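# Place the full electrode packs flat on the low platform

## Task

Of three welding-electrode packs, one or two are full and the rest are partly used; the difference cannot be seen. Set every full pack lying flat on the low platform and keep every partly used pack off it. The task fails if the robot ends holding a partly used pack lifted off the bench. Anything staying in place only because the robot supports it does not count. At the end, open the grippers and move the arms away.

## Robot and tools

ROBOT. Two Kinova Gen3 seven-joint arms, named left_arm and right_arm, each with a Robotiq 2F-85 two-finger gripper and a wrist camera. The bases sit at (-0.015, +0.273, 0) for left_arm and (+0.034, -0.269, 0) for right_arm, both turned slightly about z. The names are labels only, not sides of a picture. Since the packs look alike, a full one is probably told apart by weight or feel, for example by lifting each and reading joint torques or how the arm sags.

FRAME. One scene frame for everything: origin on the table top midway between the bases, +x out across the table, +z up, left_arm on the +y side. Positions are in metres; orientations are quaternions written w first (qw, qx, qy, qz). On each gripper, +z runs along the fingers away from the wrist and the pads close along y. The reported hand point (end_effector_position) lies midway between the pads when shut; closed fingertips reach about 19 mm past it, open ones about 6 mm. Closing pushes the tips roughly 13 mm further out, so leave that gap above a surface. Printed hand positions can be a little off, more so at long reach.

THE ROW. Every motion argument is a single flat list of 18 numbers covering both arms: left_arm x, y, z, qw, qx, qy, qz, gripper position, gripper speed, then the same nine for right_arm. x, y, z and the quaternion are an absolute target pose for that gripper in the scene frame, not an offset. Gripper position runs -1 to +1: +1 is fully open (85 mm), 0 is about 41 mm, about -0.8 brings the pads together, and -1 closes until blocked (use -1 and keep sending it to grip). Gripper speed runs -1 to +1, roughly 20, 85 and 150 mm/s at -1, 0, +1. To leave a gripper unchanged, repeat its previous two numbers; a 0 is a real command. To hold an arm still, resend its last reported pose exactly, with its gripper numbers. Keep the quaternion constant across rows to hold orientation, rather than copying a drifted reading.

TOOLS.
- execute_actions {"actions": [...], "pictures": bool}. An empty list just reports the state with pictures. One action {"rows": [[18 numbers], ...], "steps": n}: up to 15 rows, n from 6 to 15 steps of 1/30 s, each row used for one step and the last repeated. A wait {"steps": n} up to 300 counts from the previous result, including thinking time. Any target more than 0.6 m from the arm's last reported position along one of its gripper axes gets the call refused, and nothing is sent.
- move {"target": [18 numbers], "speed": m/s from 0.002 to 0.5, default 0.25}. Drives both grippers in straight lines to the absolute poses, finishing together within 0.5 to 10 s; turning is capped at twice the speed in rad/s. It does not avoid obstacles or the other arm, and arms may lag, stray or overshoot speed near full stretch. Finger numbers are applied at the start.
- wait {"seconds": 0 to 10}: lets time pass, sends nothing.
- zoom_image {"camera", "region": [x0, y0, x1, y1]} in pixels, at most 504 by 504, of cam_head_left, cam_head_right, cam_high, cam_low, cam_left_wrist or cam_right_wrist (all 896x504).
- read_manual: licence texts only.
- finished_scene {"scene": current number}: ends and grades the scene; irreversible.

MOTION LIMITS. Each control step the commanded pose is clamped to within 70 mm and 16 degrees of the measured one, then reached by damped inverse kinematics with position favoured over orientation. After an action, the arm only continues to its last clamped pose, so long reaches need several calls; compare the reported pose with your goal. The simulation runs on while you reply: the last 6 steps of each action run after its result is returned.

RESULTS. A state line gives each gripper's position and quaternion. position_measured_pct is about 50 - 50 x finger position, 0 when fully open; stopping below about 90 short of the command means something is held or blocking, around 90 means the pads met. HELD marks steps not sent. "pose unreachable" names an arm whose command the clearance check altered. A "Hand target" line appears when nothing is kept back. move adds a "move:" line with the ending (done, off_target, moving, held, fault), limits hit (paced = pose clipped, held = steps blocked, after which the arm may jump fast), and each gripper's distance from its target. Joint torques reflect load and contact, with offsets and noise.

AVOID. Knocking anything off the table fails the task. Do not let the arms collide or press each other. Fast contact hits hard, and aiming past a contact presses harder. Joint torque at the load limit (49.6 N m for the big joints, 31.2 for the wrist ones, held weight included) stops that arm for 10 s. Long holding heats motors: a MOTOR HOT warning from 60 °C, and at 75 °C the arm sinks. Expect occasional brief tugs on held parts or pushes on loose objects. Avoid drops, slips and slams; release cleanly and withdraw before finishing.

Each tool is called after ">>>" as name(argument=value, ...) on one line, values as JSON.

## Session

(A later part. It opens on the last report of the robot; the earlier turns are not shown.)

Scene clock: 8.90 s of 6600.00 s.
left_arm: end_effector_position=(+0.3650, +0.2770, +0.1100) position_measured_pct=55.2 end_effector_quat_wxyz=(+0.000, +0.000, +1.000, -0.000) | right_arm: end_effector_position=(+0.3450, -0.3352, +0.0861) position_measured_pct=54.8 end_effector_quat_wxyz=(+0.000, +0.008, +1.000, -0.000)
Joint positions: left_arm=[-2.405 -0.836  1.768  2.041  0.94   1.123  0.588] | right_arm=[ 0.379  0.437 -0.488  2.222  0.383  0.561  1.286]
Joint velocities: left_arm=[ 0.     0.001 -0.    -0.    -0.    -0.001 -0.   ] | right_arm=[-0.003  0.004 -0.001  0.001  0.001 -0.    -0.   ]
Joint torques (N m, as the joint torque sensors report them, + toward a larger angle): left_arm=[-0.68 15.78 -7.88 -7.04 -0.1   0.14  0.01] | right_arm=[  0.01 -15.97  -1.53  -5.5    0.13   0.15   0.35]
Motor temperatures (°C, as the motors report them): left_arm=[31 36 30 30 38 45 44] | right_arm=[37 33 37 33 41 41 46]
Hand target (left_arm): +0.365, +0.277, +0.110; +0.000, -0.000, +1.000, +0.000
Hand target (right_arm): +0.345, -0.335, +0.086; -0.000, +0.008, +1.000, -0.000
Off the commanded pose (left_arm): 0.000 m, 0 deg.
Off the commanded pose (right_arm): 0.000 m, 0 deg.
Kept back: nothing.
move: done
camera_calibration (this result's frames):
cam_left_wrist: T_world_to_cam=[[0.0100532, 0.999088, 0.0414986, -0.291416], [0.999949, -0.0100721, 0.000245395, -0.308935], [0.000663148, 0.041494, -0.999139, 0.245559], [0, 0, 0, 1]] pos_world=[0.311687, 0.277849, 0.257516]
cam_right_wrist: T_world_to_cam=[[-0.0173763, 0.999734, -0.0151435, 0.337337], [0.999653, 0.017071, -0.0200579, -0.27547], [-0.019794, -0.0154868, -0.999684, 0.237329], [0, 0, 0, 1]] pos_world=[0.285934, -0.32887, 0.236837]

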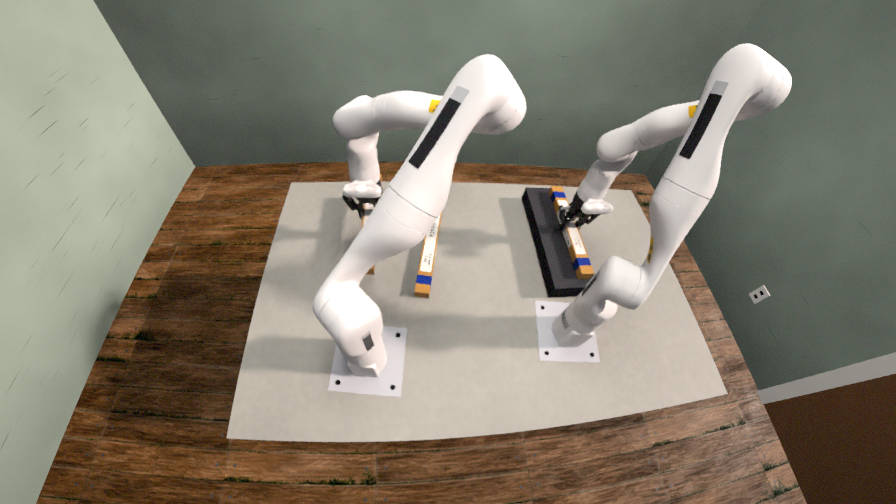

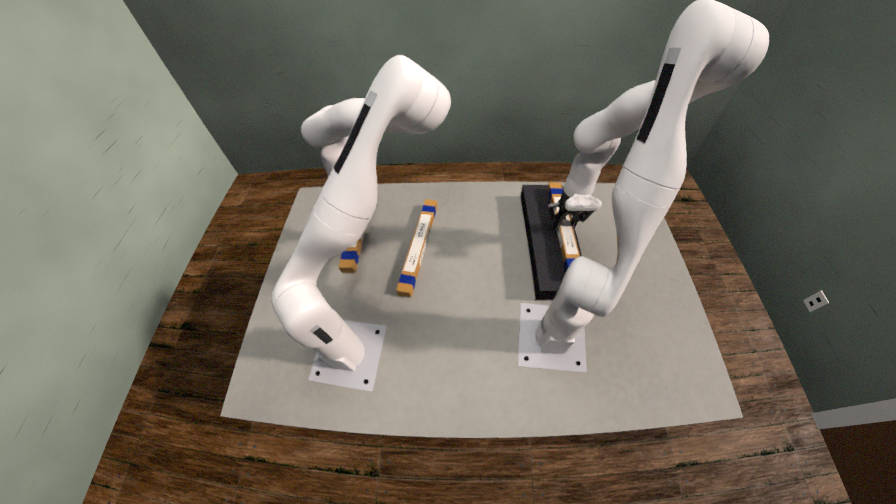

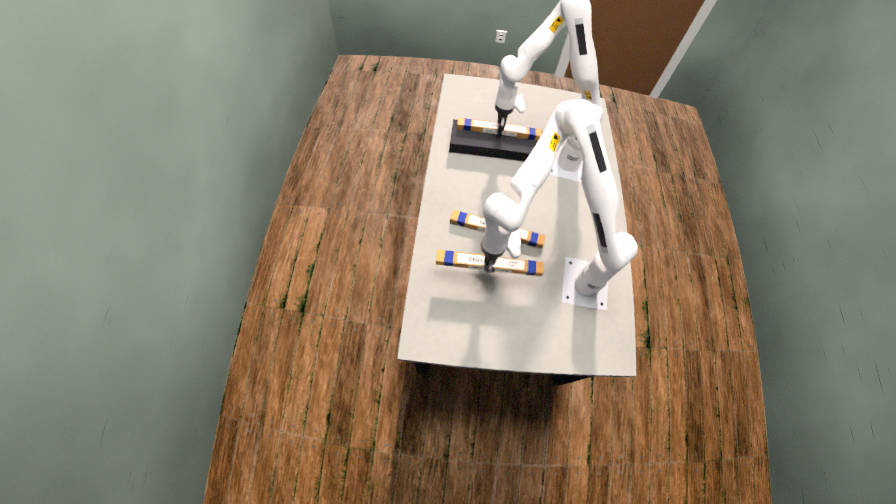

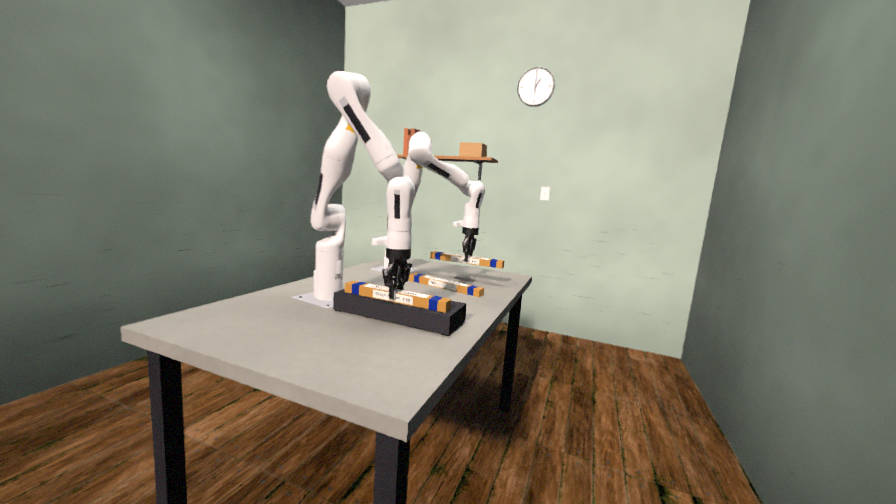

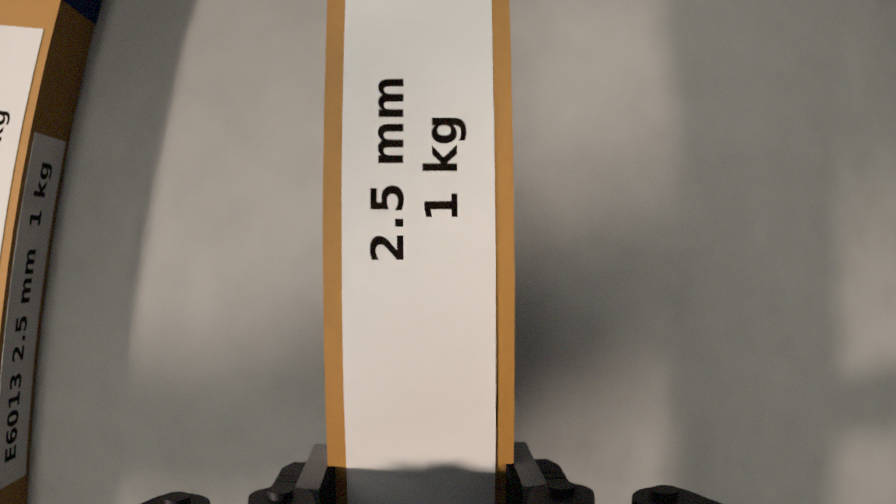

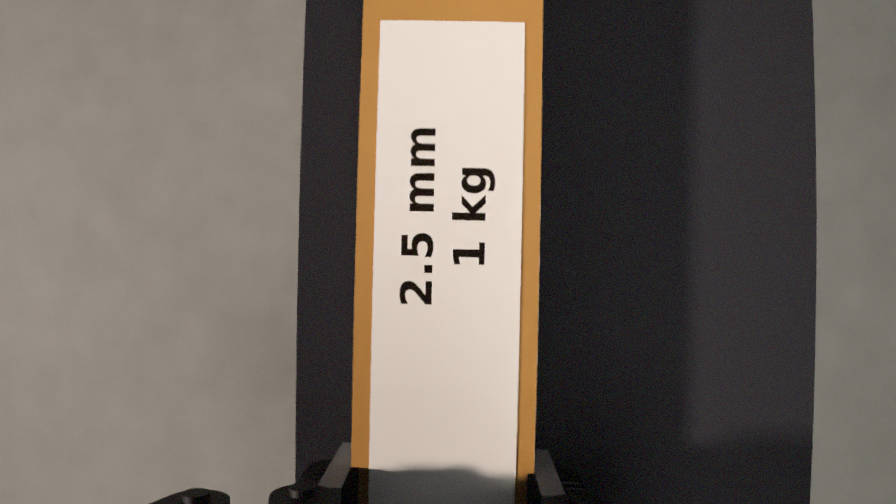

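>>> execute_actions(actions=[{"rows":[[0.365,0.277,0.11,0,0,1,0,-1,1,0.345,-0.335,0.0845,0,0.008,1,0,-1,1],[0.365,0.277,0.11,0,0,1,0,-1,1,0.345,-0.335,0.0845,0,0.008,1,0,-1,1],[0.365,0.277,0.11,0,0,1,0,-1,1,0.345,-0.335,0.0845,0,0.008,1,0,0.5,1]],"steps":12}])

>>> move(target=[0.365,0.22,0.11,0,0,1,0,-1,1,0.345,-0.335,0.15,0,0.008,1,0,0.5,1])

>>> move(target=[0.355,-0.05,0.11,0,0,1,0,-1,1,0.1,-0.65,0.2,0,0.4,0.917,0,0.5,1], speed=0.4)

Scene clock: 9.43 s of 6600.00 s.
left_arm: end_effector_position=(+0.3650, +0.2770, +0.1100) position_measured_pct=55.2 end_effector_quat_wxyz=(+0.000, +0.000, +1.000, -0.000) | right_arm: end_effector_position=(+0.3456, -0.3351, +0.0850) position_measured_pct=47.2 end_effector_quat_wxyz=(+0.001, +0.008, +1.000, -0.000)
Joint positions: left_arm=[-2.405 -0.836  1.768  2.041  0.94   1.123  0.588] | right_arm=[ 0.376  0.44  -0.486  2.223  0.387  0.556  1.283]
Joint velocities: left_arm=[-0.002  0.    -0.001  0.     0.     0.     0.   ] | right_arm=[-0.001 -0.021 -0.003 -0.016  0.005 -0.003 -0.003]
Joint torques (N m, as the joint torque sensors report them, + toward a larger angle): left_arm=[-0.44 15.9  -7.84 -7.1  -0.17  0.13  0.01] | right_arm=[  0.11 -13.13  -1.32  -3.95   0.44   0.38   0.53]
Motor temperatures (°C, as the motors report them): left_arm=[31 36 30 30 38 45 44] | right_arm=[37 33 37 33 41 41 46]
Steps of this call (steps 1 to 10: nothing new was sent; steps 11 to 16: the first 6 steps of this action). Readings (end_effector_position | what the end effector reports):
11: left_arm (+0.3650, +0.2770, +0.1100) | right_arm (+0.3450, -0.3349, +0.0858) | left_arm position_measured_pct=55.2 | right_arm position_measured_pct=54.8
12: left_arm (+0.3650, +0.2770, +0.1100) | right_arm (+0.3450, -0.3348, +0.0851) | left_arm position_measured_pct=55.2 | right_arm position_measured_pct=54.8
14: left_arm (+0.3650, +0.2770, +0.1100) | right_arm (+0.3451, -0.3349, +0.0848) | left_arm position_measured_pct=55.2 | right_arm position_measured_pct=54.8
16: the state above

Scene clock: 10.77 s of 6600.00 s.
left_arm: end_effector_position=(+0.3648, +0.2202, +0.1100) position_measured_pct=55.2 end_effector_quat_wxyz=(-0.000, -0.000, +1.000, +0.000) | right_arm: end_effector_position=(+0.3449, -0.3346, +0.1499) position_measured_pct=25.0 end_effector_quat_wxyz=(-0.000, +0.008, +1.000, +0.000)
Joint positions: left_arm=[-2.257 -0.855  1.754  2.03   0.952  1.144  0.73 ] | right_arm=[ 0.472  0.291 -0.575  2.134  0.224  0.775  1.44 ]
Joint velocities: left_arm=[ 0.004 -0.     0.001 -0.    -0.    -0.001  0.001] | right_arm=[ 0.003 -0.003  0.002  0.002 -0.001 -0.    -0.   ]
Joint torques (N m, as the joint torque sensors report them, + toward a larger angle): left_arm=[-0.31 15.93 -8.33 -7.07 -0.04 -0.09  0.18] | right_arm=[  0.45 -10.9   -1.03  -5.68   0.1    0.01   0.59]
Motor temperatures (°C, as the motors report them): left_arm=[31 36 30 30 38 45 44] | right_arm=[37 33 37 33 41 41 46]
Hand target (left_arm): +0.365, +0.220, +0.110; -0.000, +0.000, +1.000, +0.000
Hand target (right_arm): +0.345, -0.335, +0.150; +0.000, +0.008, +1.000, +0.000
Off your previous action's commanded pose (left_arm): 0.000 m, 0 deg at its last step (step 6 of this call).
Off your previous action's commanded pose (right_arm): 0.000 m, 0 deg at its last step (step 6 of this call).
Off the commanded pose (left_arm): 0.000 m, 0 deg.
Off the commanded pose (right_arm): 0.000 m, 0 deg.
Kept back: nothing.
move: done
camera_calibration (this result's frames):
cam_left_wrist: T_world_to_cam=[[0.00966512, 0.999083, 0.0417032, -0.234593], [0.999953, -0.00967354, 0.000000241, -0.309392], [0.000403658, 0.0417013, -0.99913, 0.247967], [0, 0, 0, 1]] pos_world=[0.311544, 0.221044, 0.257534]
cam_right_wrist: T_world_to_cam=[[-0.0186492, 0.999727, -0.0140693, 0.338005], [0.999621, 0.0183583, -0.0205292, -0.273579], [-0.0202653, -0.0144468, -0.99969, 0.301622], [0, 0, 0, 1]] pos_world=[0.285891, -0.328533, 0.300667]

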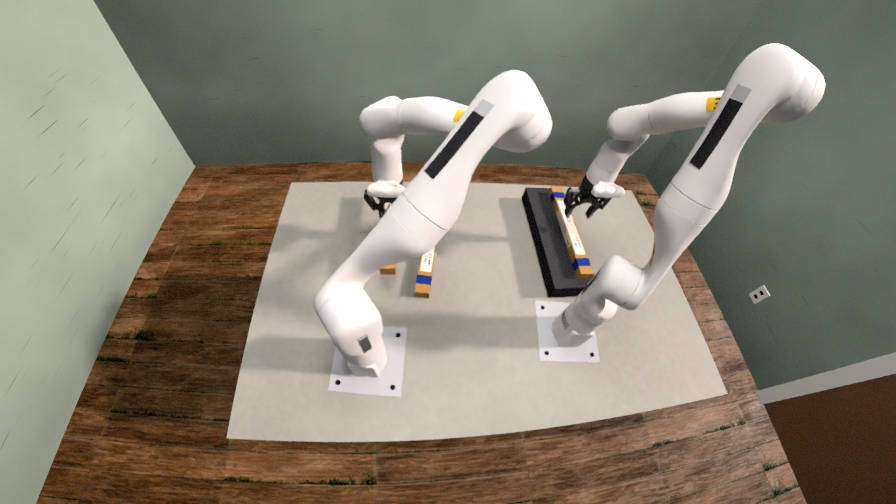

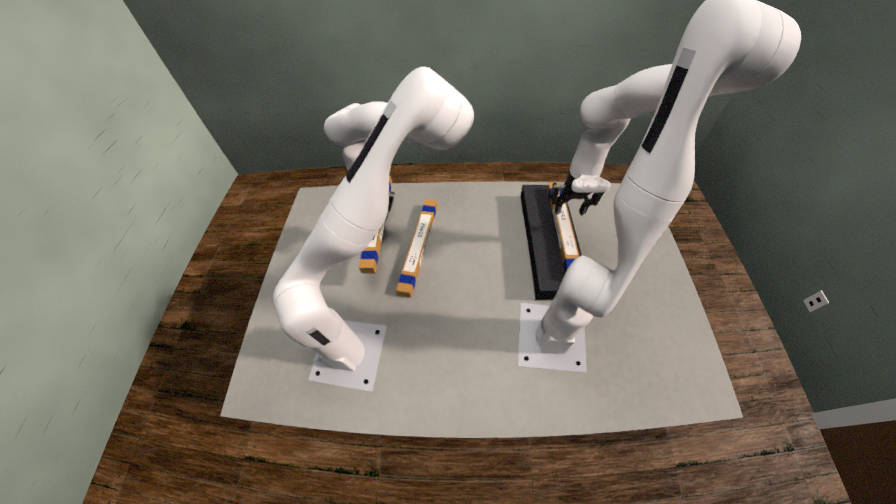

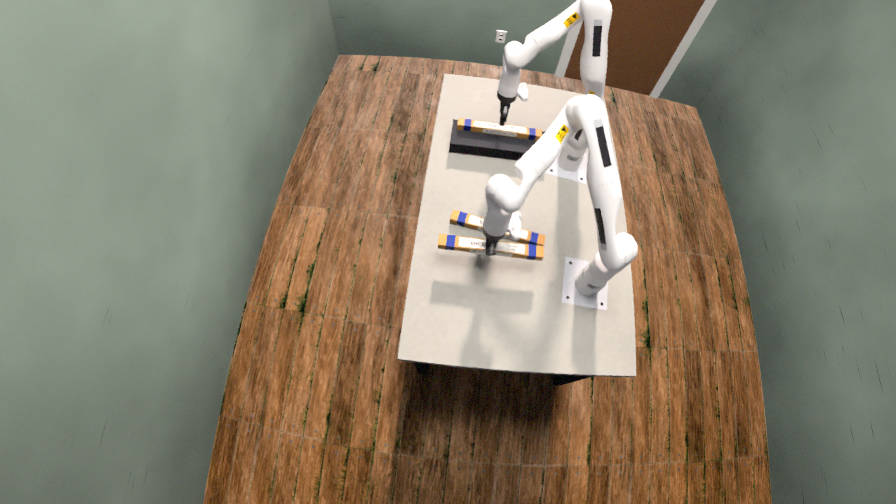

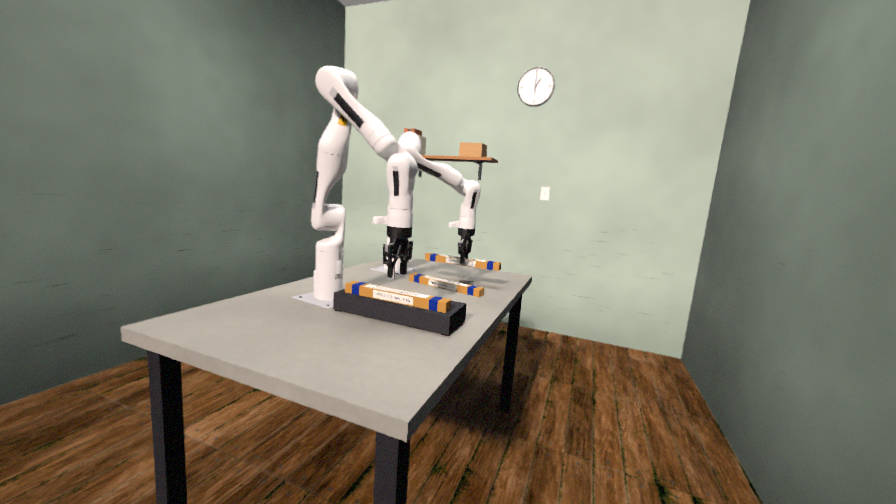

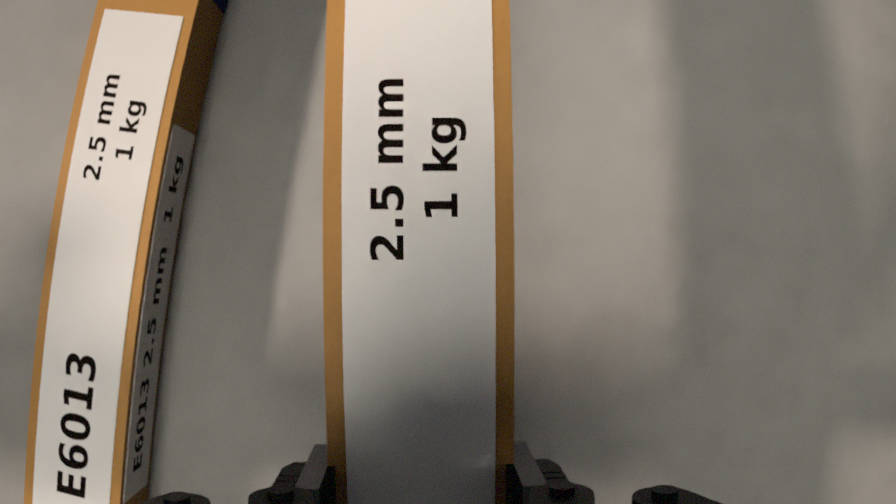

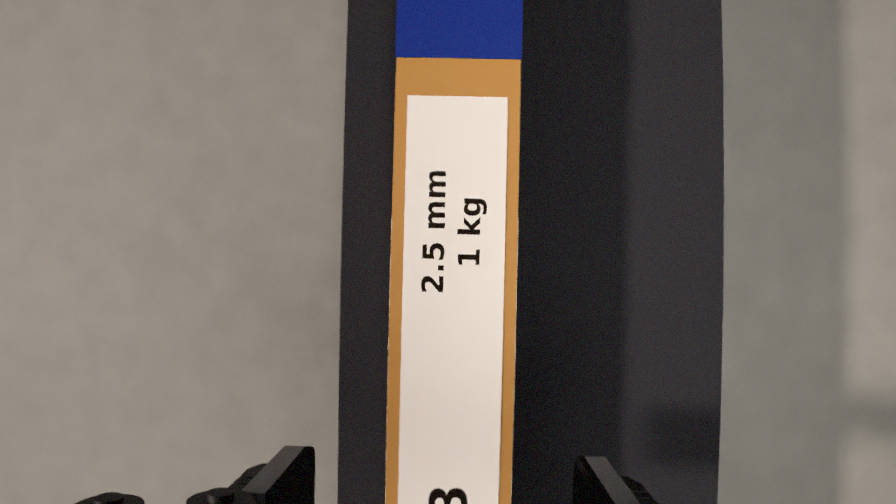

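Scene clock: 12.33 s of 6600.00 s.
left_arm: end_effector_position=(+0.3541, -0.0494, +0.1097) position_measured_pct=55.2 end_effector_quat_wxyz=(-0.001, +0.000, +1.000, +0.001) | right_arm: end_effector_position=(+0.1005, -0.6504, +0.2006) position_measured_pct=25.0 end_effector_quat_wxyz=(+0.001, +0.399, +0.917, -0.001)
Joint positions: left_arm=[-1.826 -1.016  1.796  1.664  1.02   1.332  1.452] | right_arm=[ 1.279  0.3   -0.094  1.861  0.032  0.978  2.05 ]
Joint velocities: left_arm=[-0.002 -0.002  0.001 -0.    -0.001  0.     0.001] | right_arm=[ 0.005  0.011  0.005 -0.004 -0.004  0.002  0.002]
Joint torques (N m, as the joint torque sensors report them, + toward a larger angle): left_arm=[-0.5  21.49 -9.86 -6.95 -0.28  0.27  0.15] | right_arm=[  0.32 -14.2   -0.2   -6.74   0.06   0.19   0.4 ]
Motor temperatures (°C, as the motors report them): left_arm=[31 36 30 30 38 45 44] | right_arm=[37 33 37 33 41 41 46]
Hand target (left_arm): +0.354, -0.049, +0.110; -0.001, +0.000, +1.000, +0.001
Hand target (right_arm): +0.100, -0.650, +0.200; +0.001, +0.400, +0.917, -0.001
Off the commanded pose (left_arm): 0.001 m, 0 deg.
Off the commanded pose (right_arm): 0.001 m, 0 deg.
Kept back: nothing.
move: done; limits=paced
camera_calibration (this result's frames):
cam_left_wrist: T_world_to_cam=[[0.0105315, 0.999031, 0.0427394, 0.034533], [0.999944, -0.0104842, -0.00133093, -0.301186], [-0.000881549, 0.0427511, -0.999085, 0.259422], [0, 0, 0, 1]] pos_world=[0.301034, -0.0487477, 0.257308]
cam_right_wrist: T_world_to_cam=[[0.708541, 0.705487, -0.0160632, 0.385809], [0.70529, -0.708723, -0.0166746, -0.466504], [-0.0231481, 0.000485381, -0.999732, 0.352796], [0, 0, 0, 1]] pos_world=[0.0638251, -0.602976, 0.35112]

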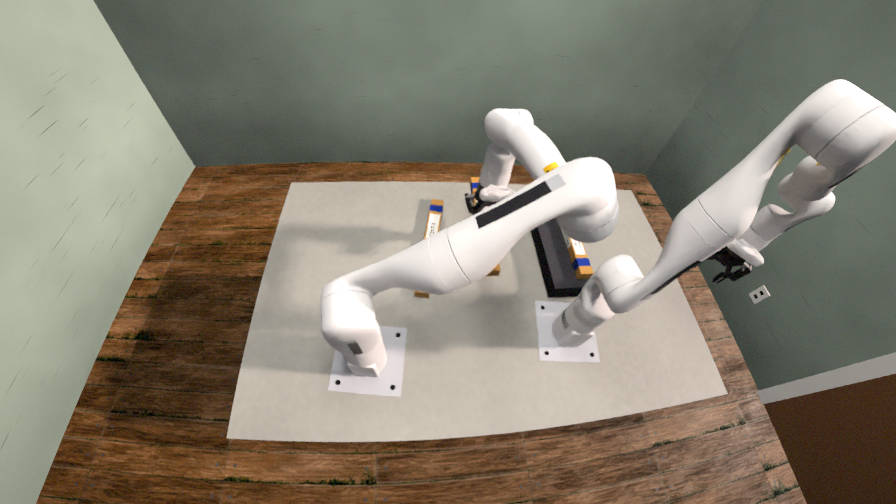

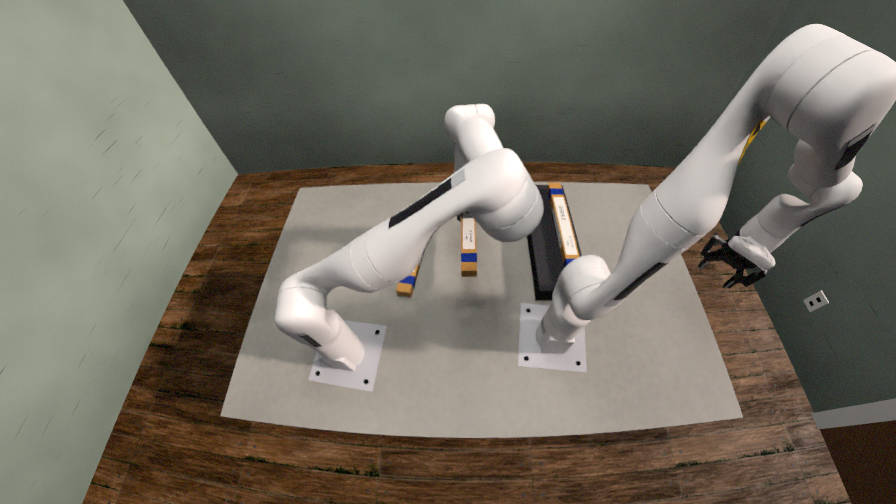

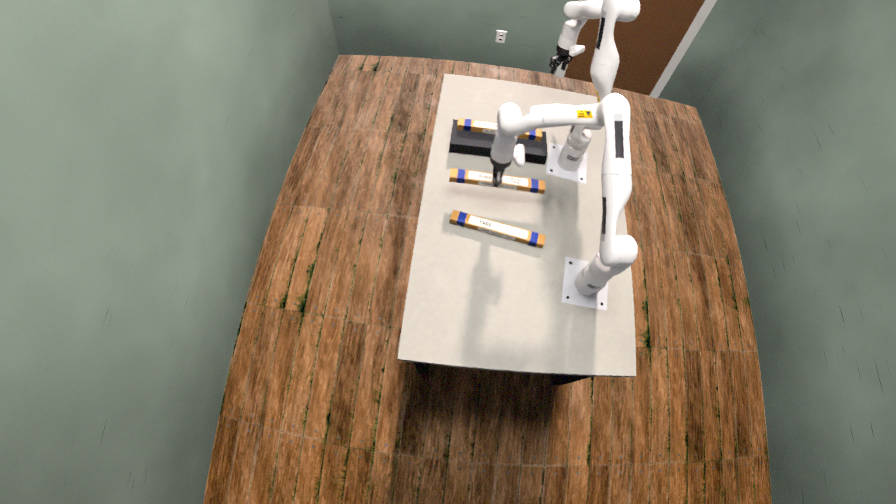

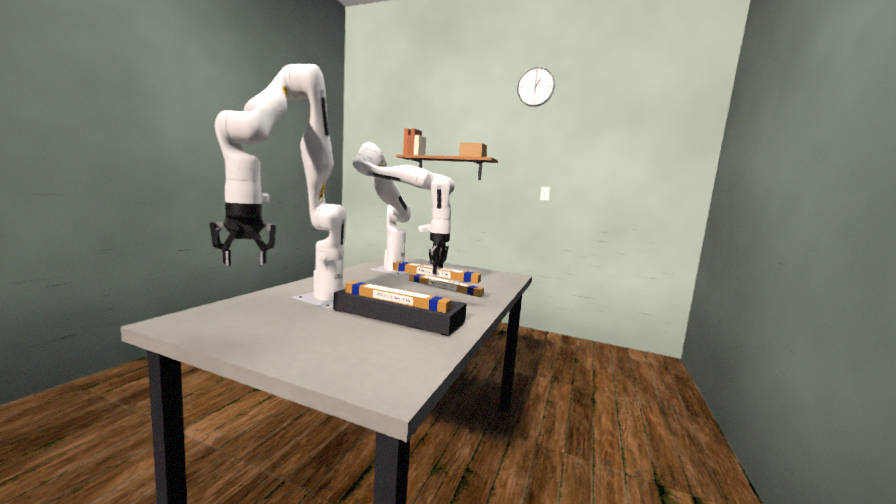

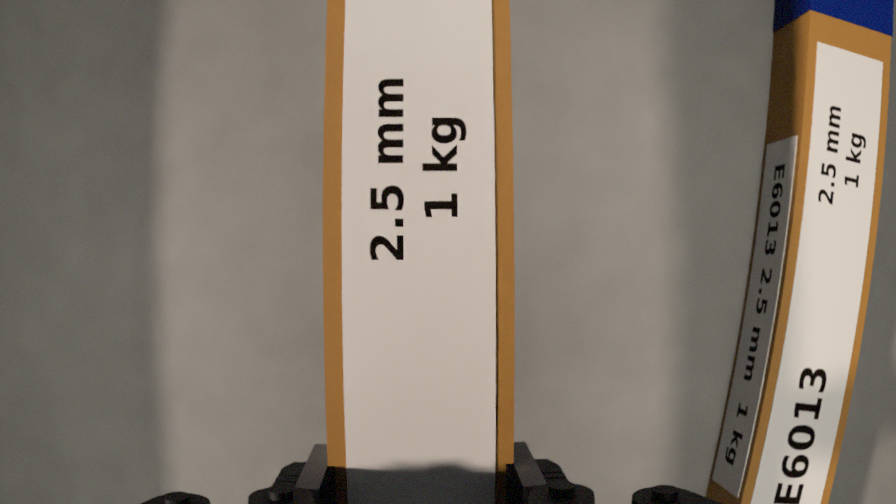

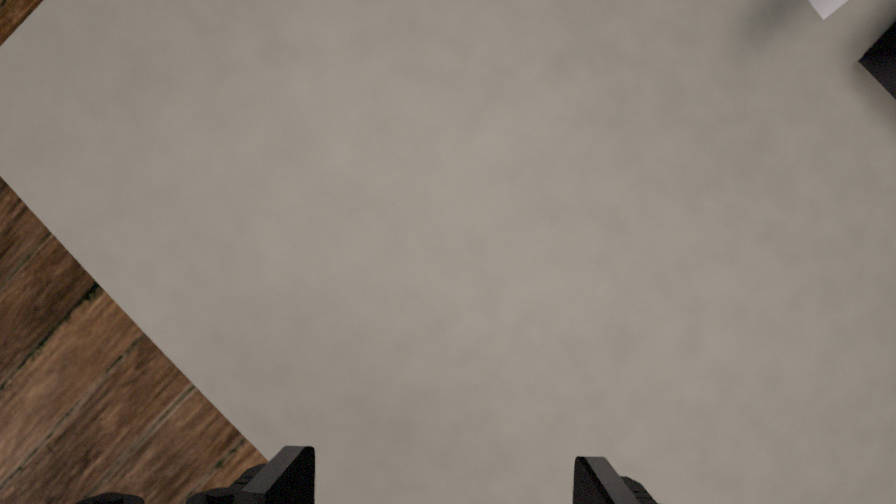

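>>> move(target=[0.348,-0.268,0.103,0,0,1,0,-1,1,0.1,-0.65,0.2,0,0.4,0.917,0,0.5,1])

>>> move(target=[0.348,-0.268,0.087,0,0,1,0,-1,1,0.1,-0.65,0.2,0,0.4,0.917,0,0.5,1], speed=0.025)

Scene clock: 14.00 s of 6600.00 s.
left_arm: end_effector_position=(+0.3467, -0.2678, +0.1027) position_measured_pct=55.2 end_effector_quat_wxyz=(-0.001, +0.001, +1.000, +0.001) | right_arm: end_effector_position=(+0.1000, -0.6500, +0.2000) position_measured_pct=25.0 end_effector_quat_wxyz=(+0.000, +0.400, +0.917, +0.000)
Joint positions: left_arm=[-1.869 -1.211  1.889  0.929  1.095  1.549  2.074] | right_arm=[ 1.278  0.302 -0.093  1.86   0.033  0.981  2.049]
Joint velocities: left_arm=[-0.012 -0.006  0.002 -0.006 -0.002  0.003  0.002] | right_arm=[ 0.     0.     0.    -0.    -0.001 -0.     0.   ]
Joint torques (N m, as the joint torque sensors report them, + toward a larger angle): left_arm=[-0.94 31.26 -8.39 -6.13  0.14  0.45  0.19] | right_arm=[  0.19 -14.17   0.07  -6.85   0.11   0.02   0.47]
Motor temperatures (°C, as the motors report them): left_arm=[31 36 30 30 38 45 44] | right_arm=[37 33 37 33 41 41 46]
Hand target (left_arm): +0.347, -0.267, +0.102; -0.001, +0.000, +1.000, +0.001
Hand target (right_arm): +0.100, -0.650, +0.200; +0.000, +0.400, +0.917, +0.000
Off the commanded pose (left_arm): 0.001 m, 0 deg.
Off the commanded pose (right_arm): 0.000 m, 0 deg.
Kept back: nothing.
move: done
camera_calibration (this result's frames):
cam_left_wrist: T_world_to_cam=[[0.011768, 0.999018, 0.0427228, 0.252681], [0.99993, -0.011716, -0.00146828, -0.296402], [-0.000966302, 0.0427371, -0.999086, 0.261791], [0, 0, 0, 1]] pos_world=[0.293661, -0.267094, 0.250321]
cam_right_wrist: T_world_to_cam=[[0.709446, 0.704603, -0.0148547, 0.384948], [0.704321, -0.709591, -0.0203093, -0.465596], [-0.0248508, 0.00394587, -0.999683, 0.354607], [0, 0, 0, 1]] pos_world=[0.0636411, -0.603017, 0.350757]

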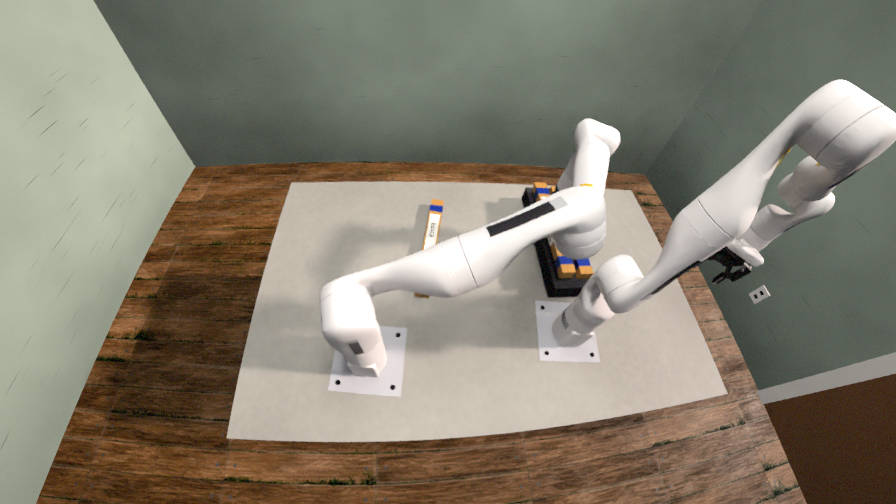

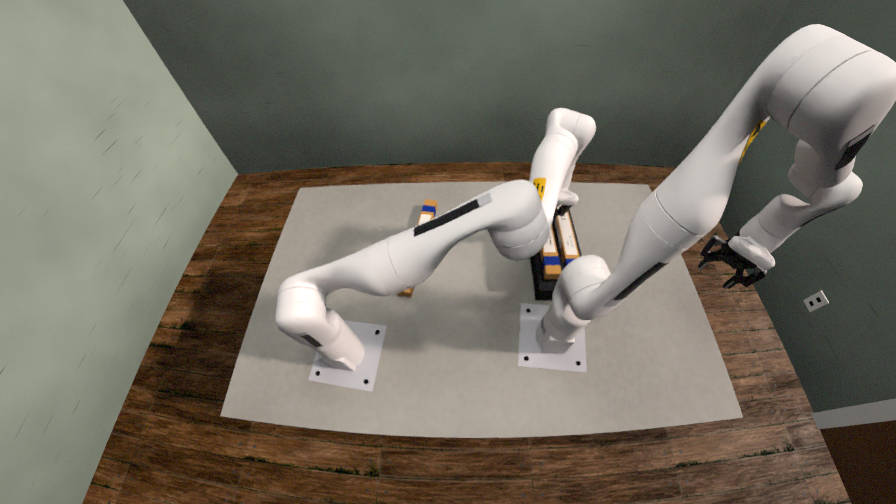

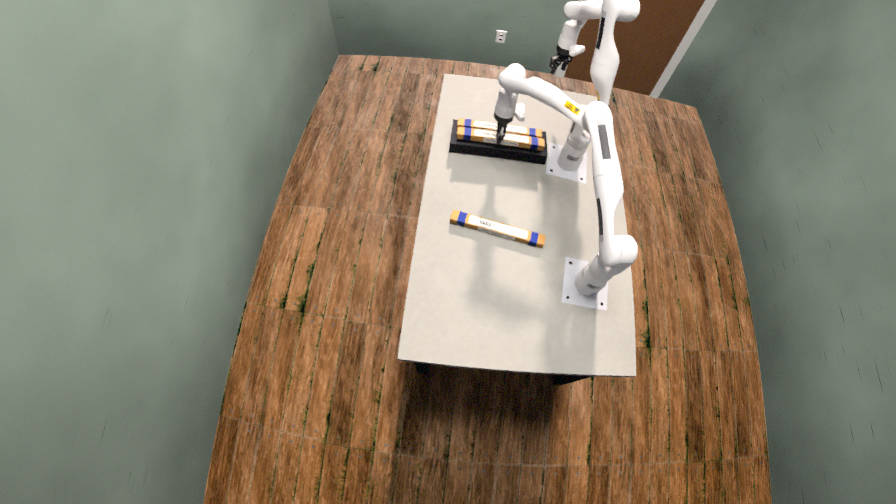

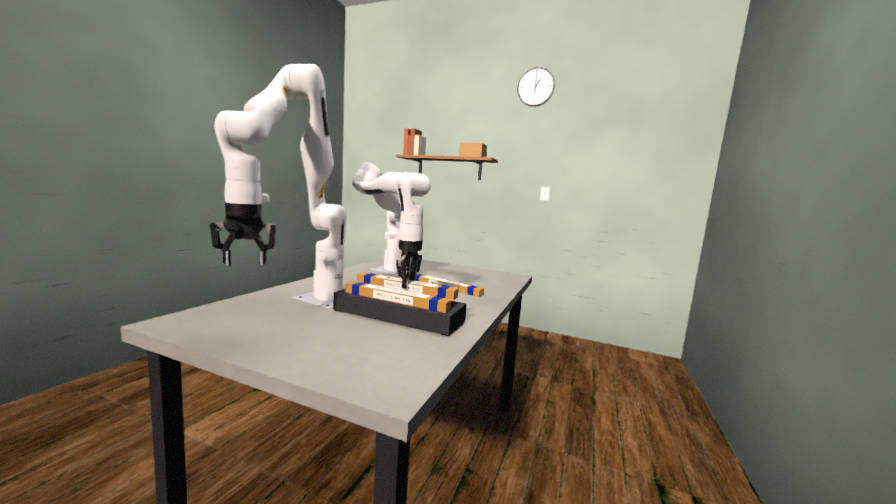

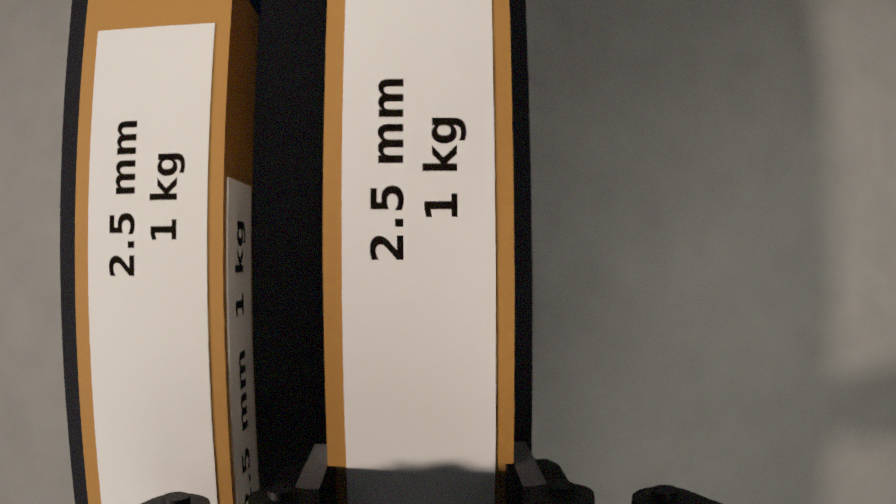

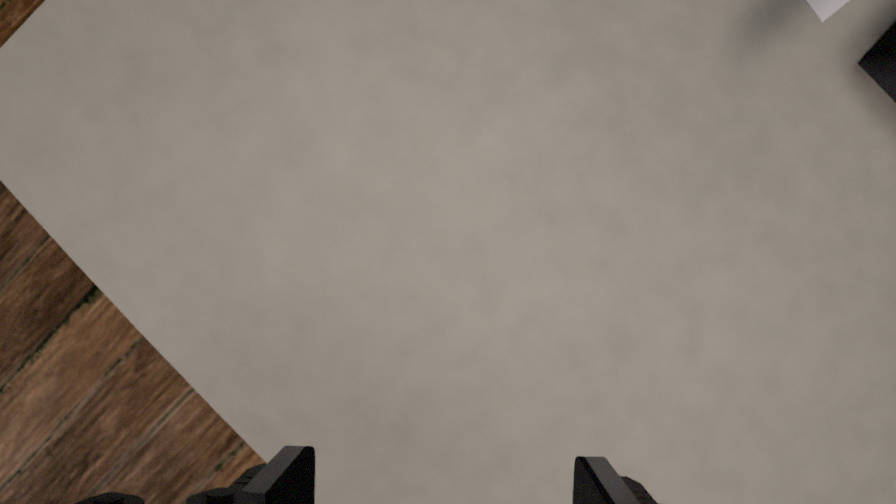

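Scene clock: 14.87 s of 6600.00 s.
left_arm: end_effector_position=(+0.3480, -0.2679, +0.0870) position_measured_pct=55.2 end_effector_quat_wxyz=(+0.000, -0.000, +1.000, -0.000) | right_arm: end_effector_position=(+0.1000, -0.6500, +0.2000) position_measured_pct=25.0 end_effector_quat_wxyz=(+0.000, +0.400, +0.917, -0.000)
Joint positions: left_arm=[-1.867 -1.231  1.896  0.946  1.107  1.521  2.065] | right_arm=[ 1.278  0.302 -0.093  1.86   0.033  0.981  2.049]
Joint velocities: left_arm=[ 0.     0.    -0.001  0.    -0.    -0.     0.001] | right_arm=[-0.    -0.    -0.001 -0.001 -0.     0.     0.   ]
Joint torques (N m, as the joint torque sensors report them, + toward a larger angle): left_arm=[-0.37 31.01 -8.65 -6.1  -0.06  0.28  0.08] | right_arm=[  0.21 -14.1   -0.03  -6.79   0.18   0.02   0.41]
Motor temperatures (°C, as the motors report them): left_arm=[31 36 30 30 38 45 44] | right_arm=[37 33 37 33 41 41 46]
Hand target (left_arm): +0.348, -0.268, +0.087; +0.000, -0.000, +1.000, -0.000
Hand target (right_arm): +0.100, -0.650, +0.200; +0.000, +0.400, +0.917, +0.000
Off the commanded pose (left_arm): 0.000 m, 0 deg.
Off the commanded pose (right_arm): 0.000 m, 0 deg.
Kept back: nothing.
move: done
camera_calibration (this result's frames):
cam_left_wrist: T_world_to_cam=[[0.00992213, 0.999091, 0.0414531, 0.254211], [0.999951, -0.00994083, 0.00024501, -0.297379], [0.000656866, 0.0414486, -0.99914, 0.245199], [0, 0, 0, 1]] pos_world=[0.294681, -0.267099, 0.234523]
cam_right_wrist: T_world_to_cam=[[0.709444, 0.704605, -0.0148574, 0.384952], [0.704324, -0.709588, -0.0203111, -0.465593], [-0.024854, 0.00394517, -0.999683, 0.354608], [0, 0, 0, 1]] pos_world=[0.0636399, -0.603017, 0.350758]

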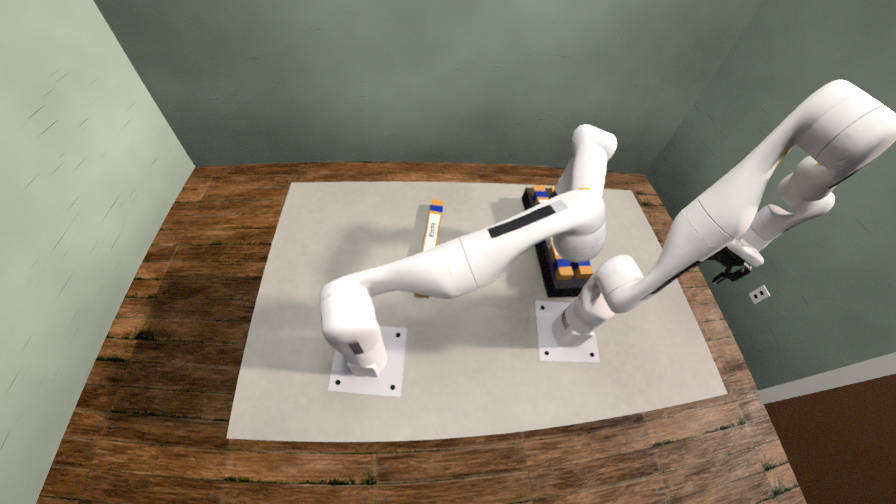

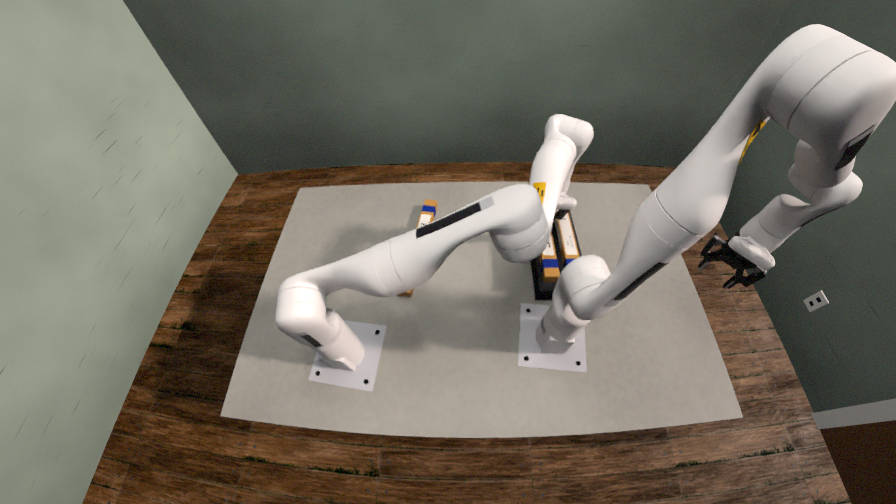

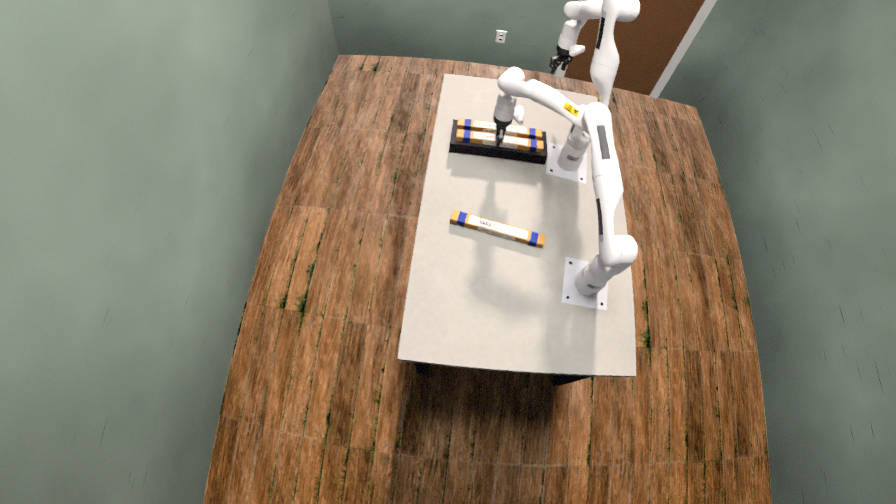

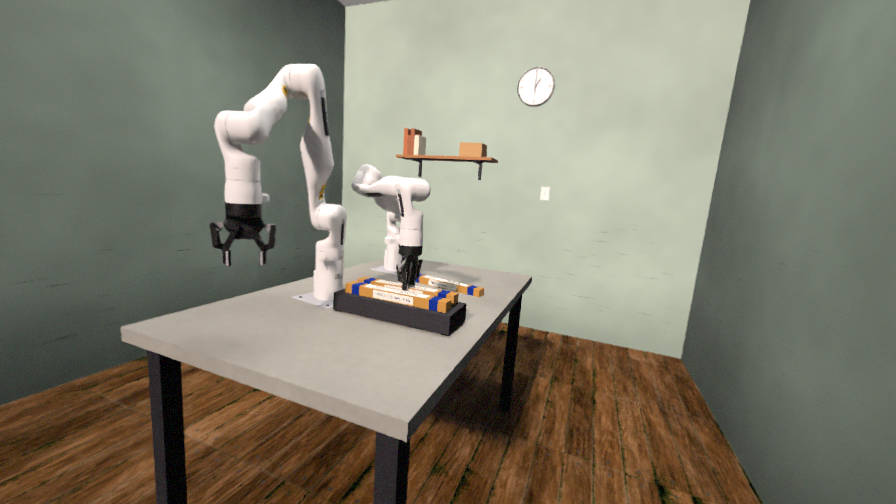

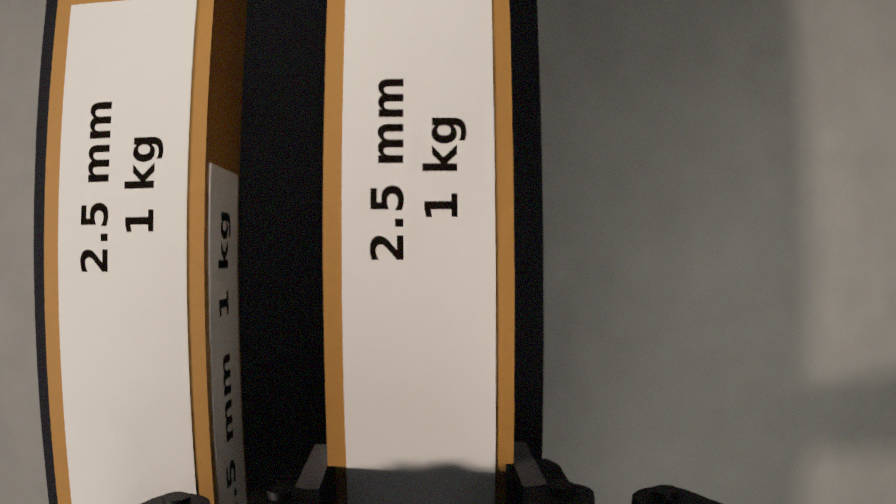

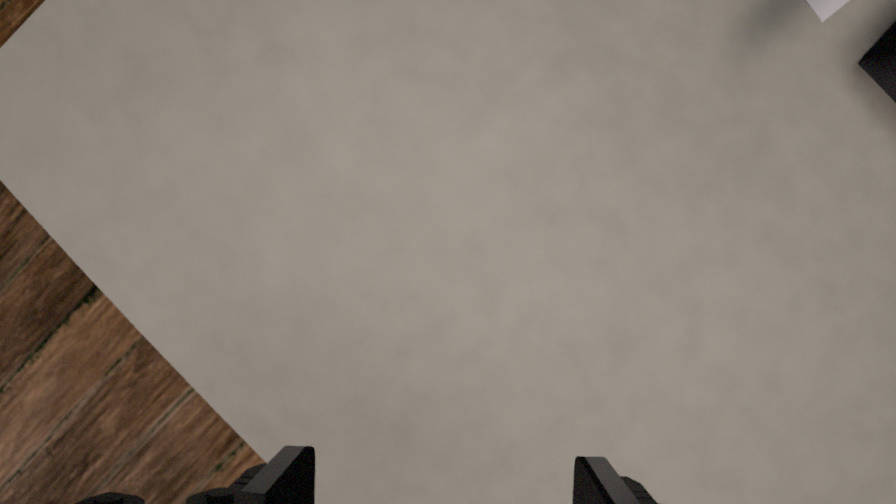

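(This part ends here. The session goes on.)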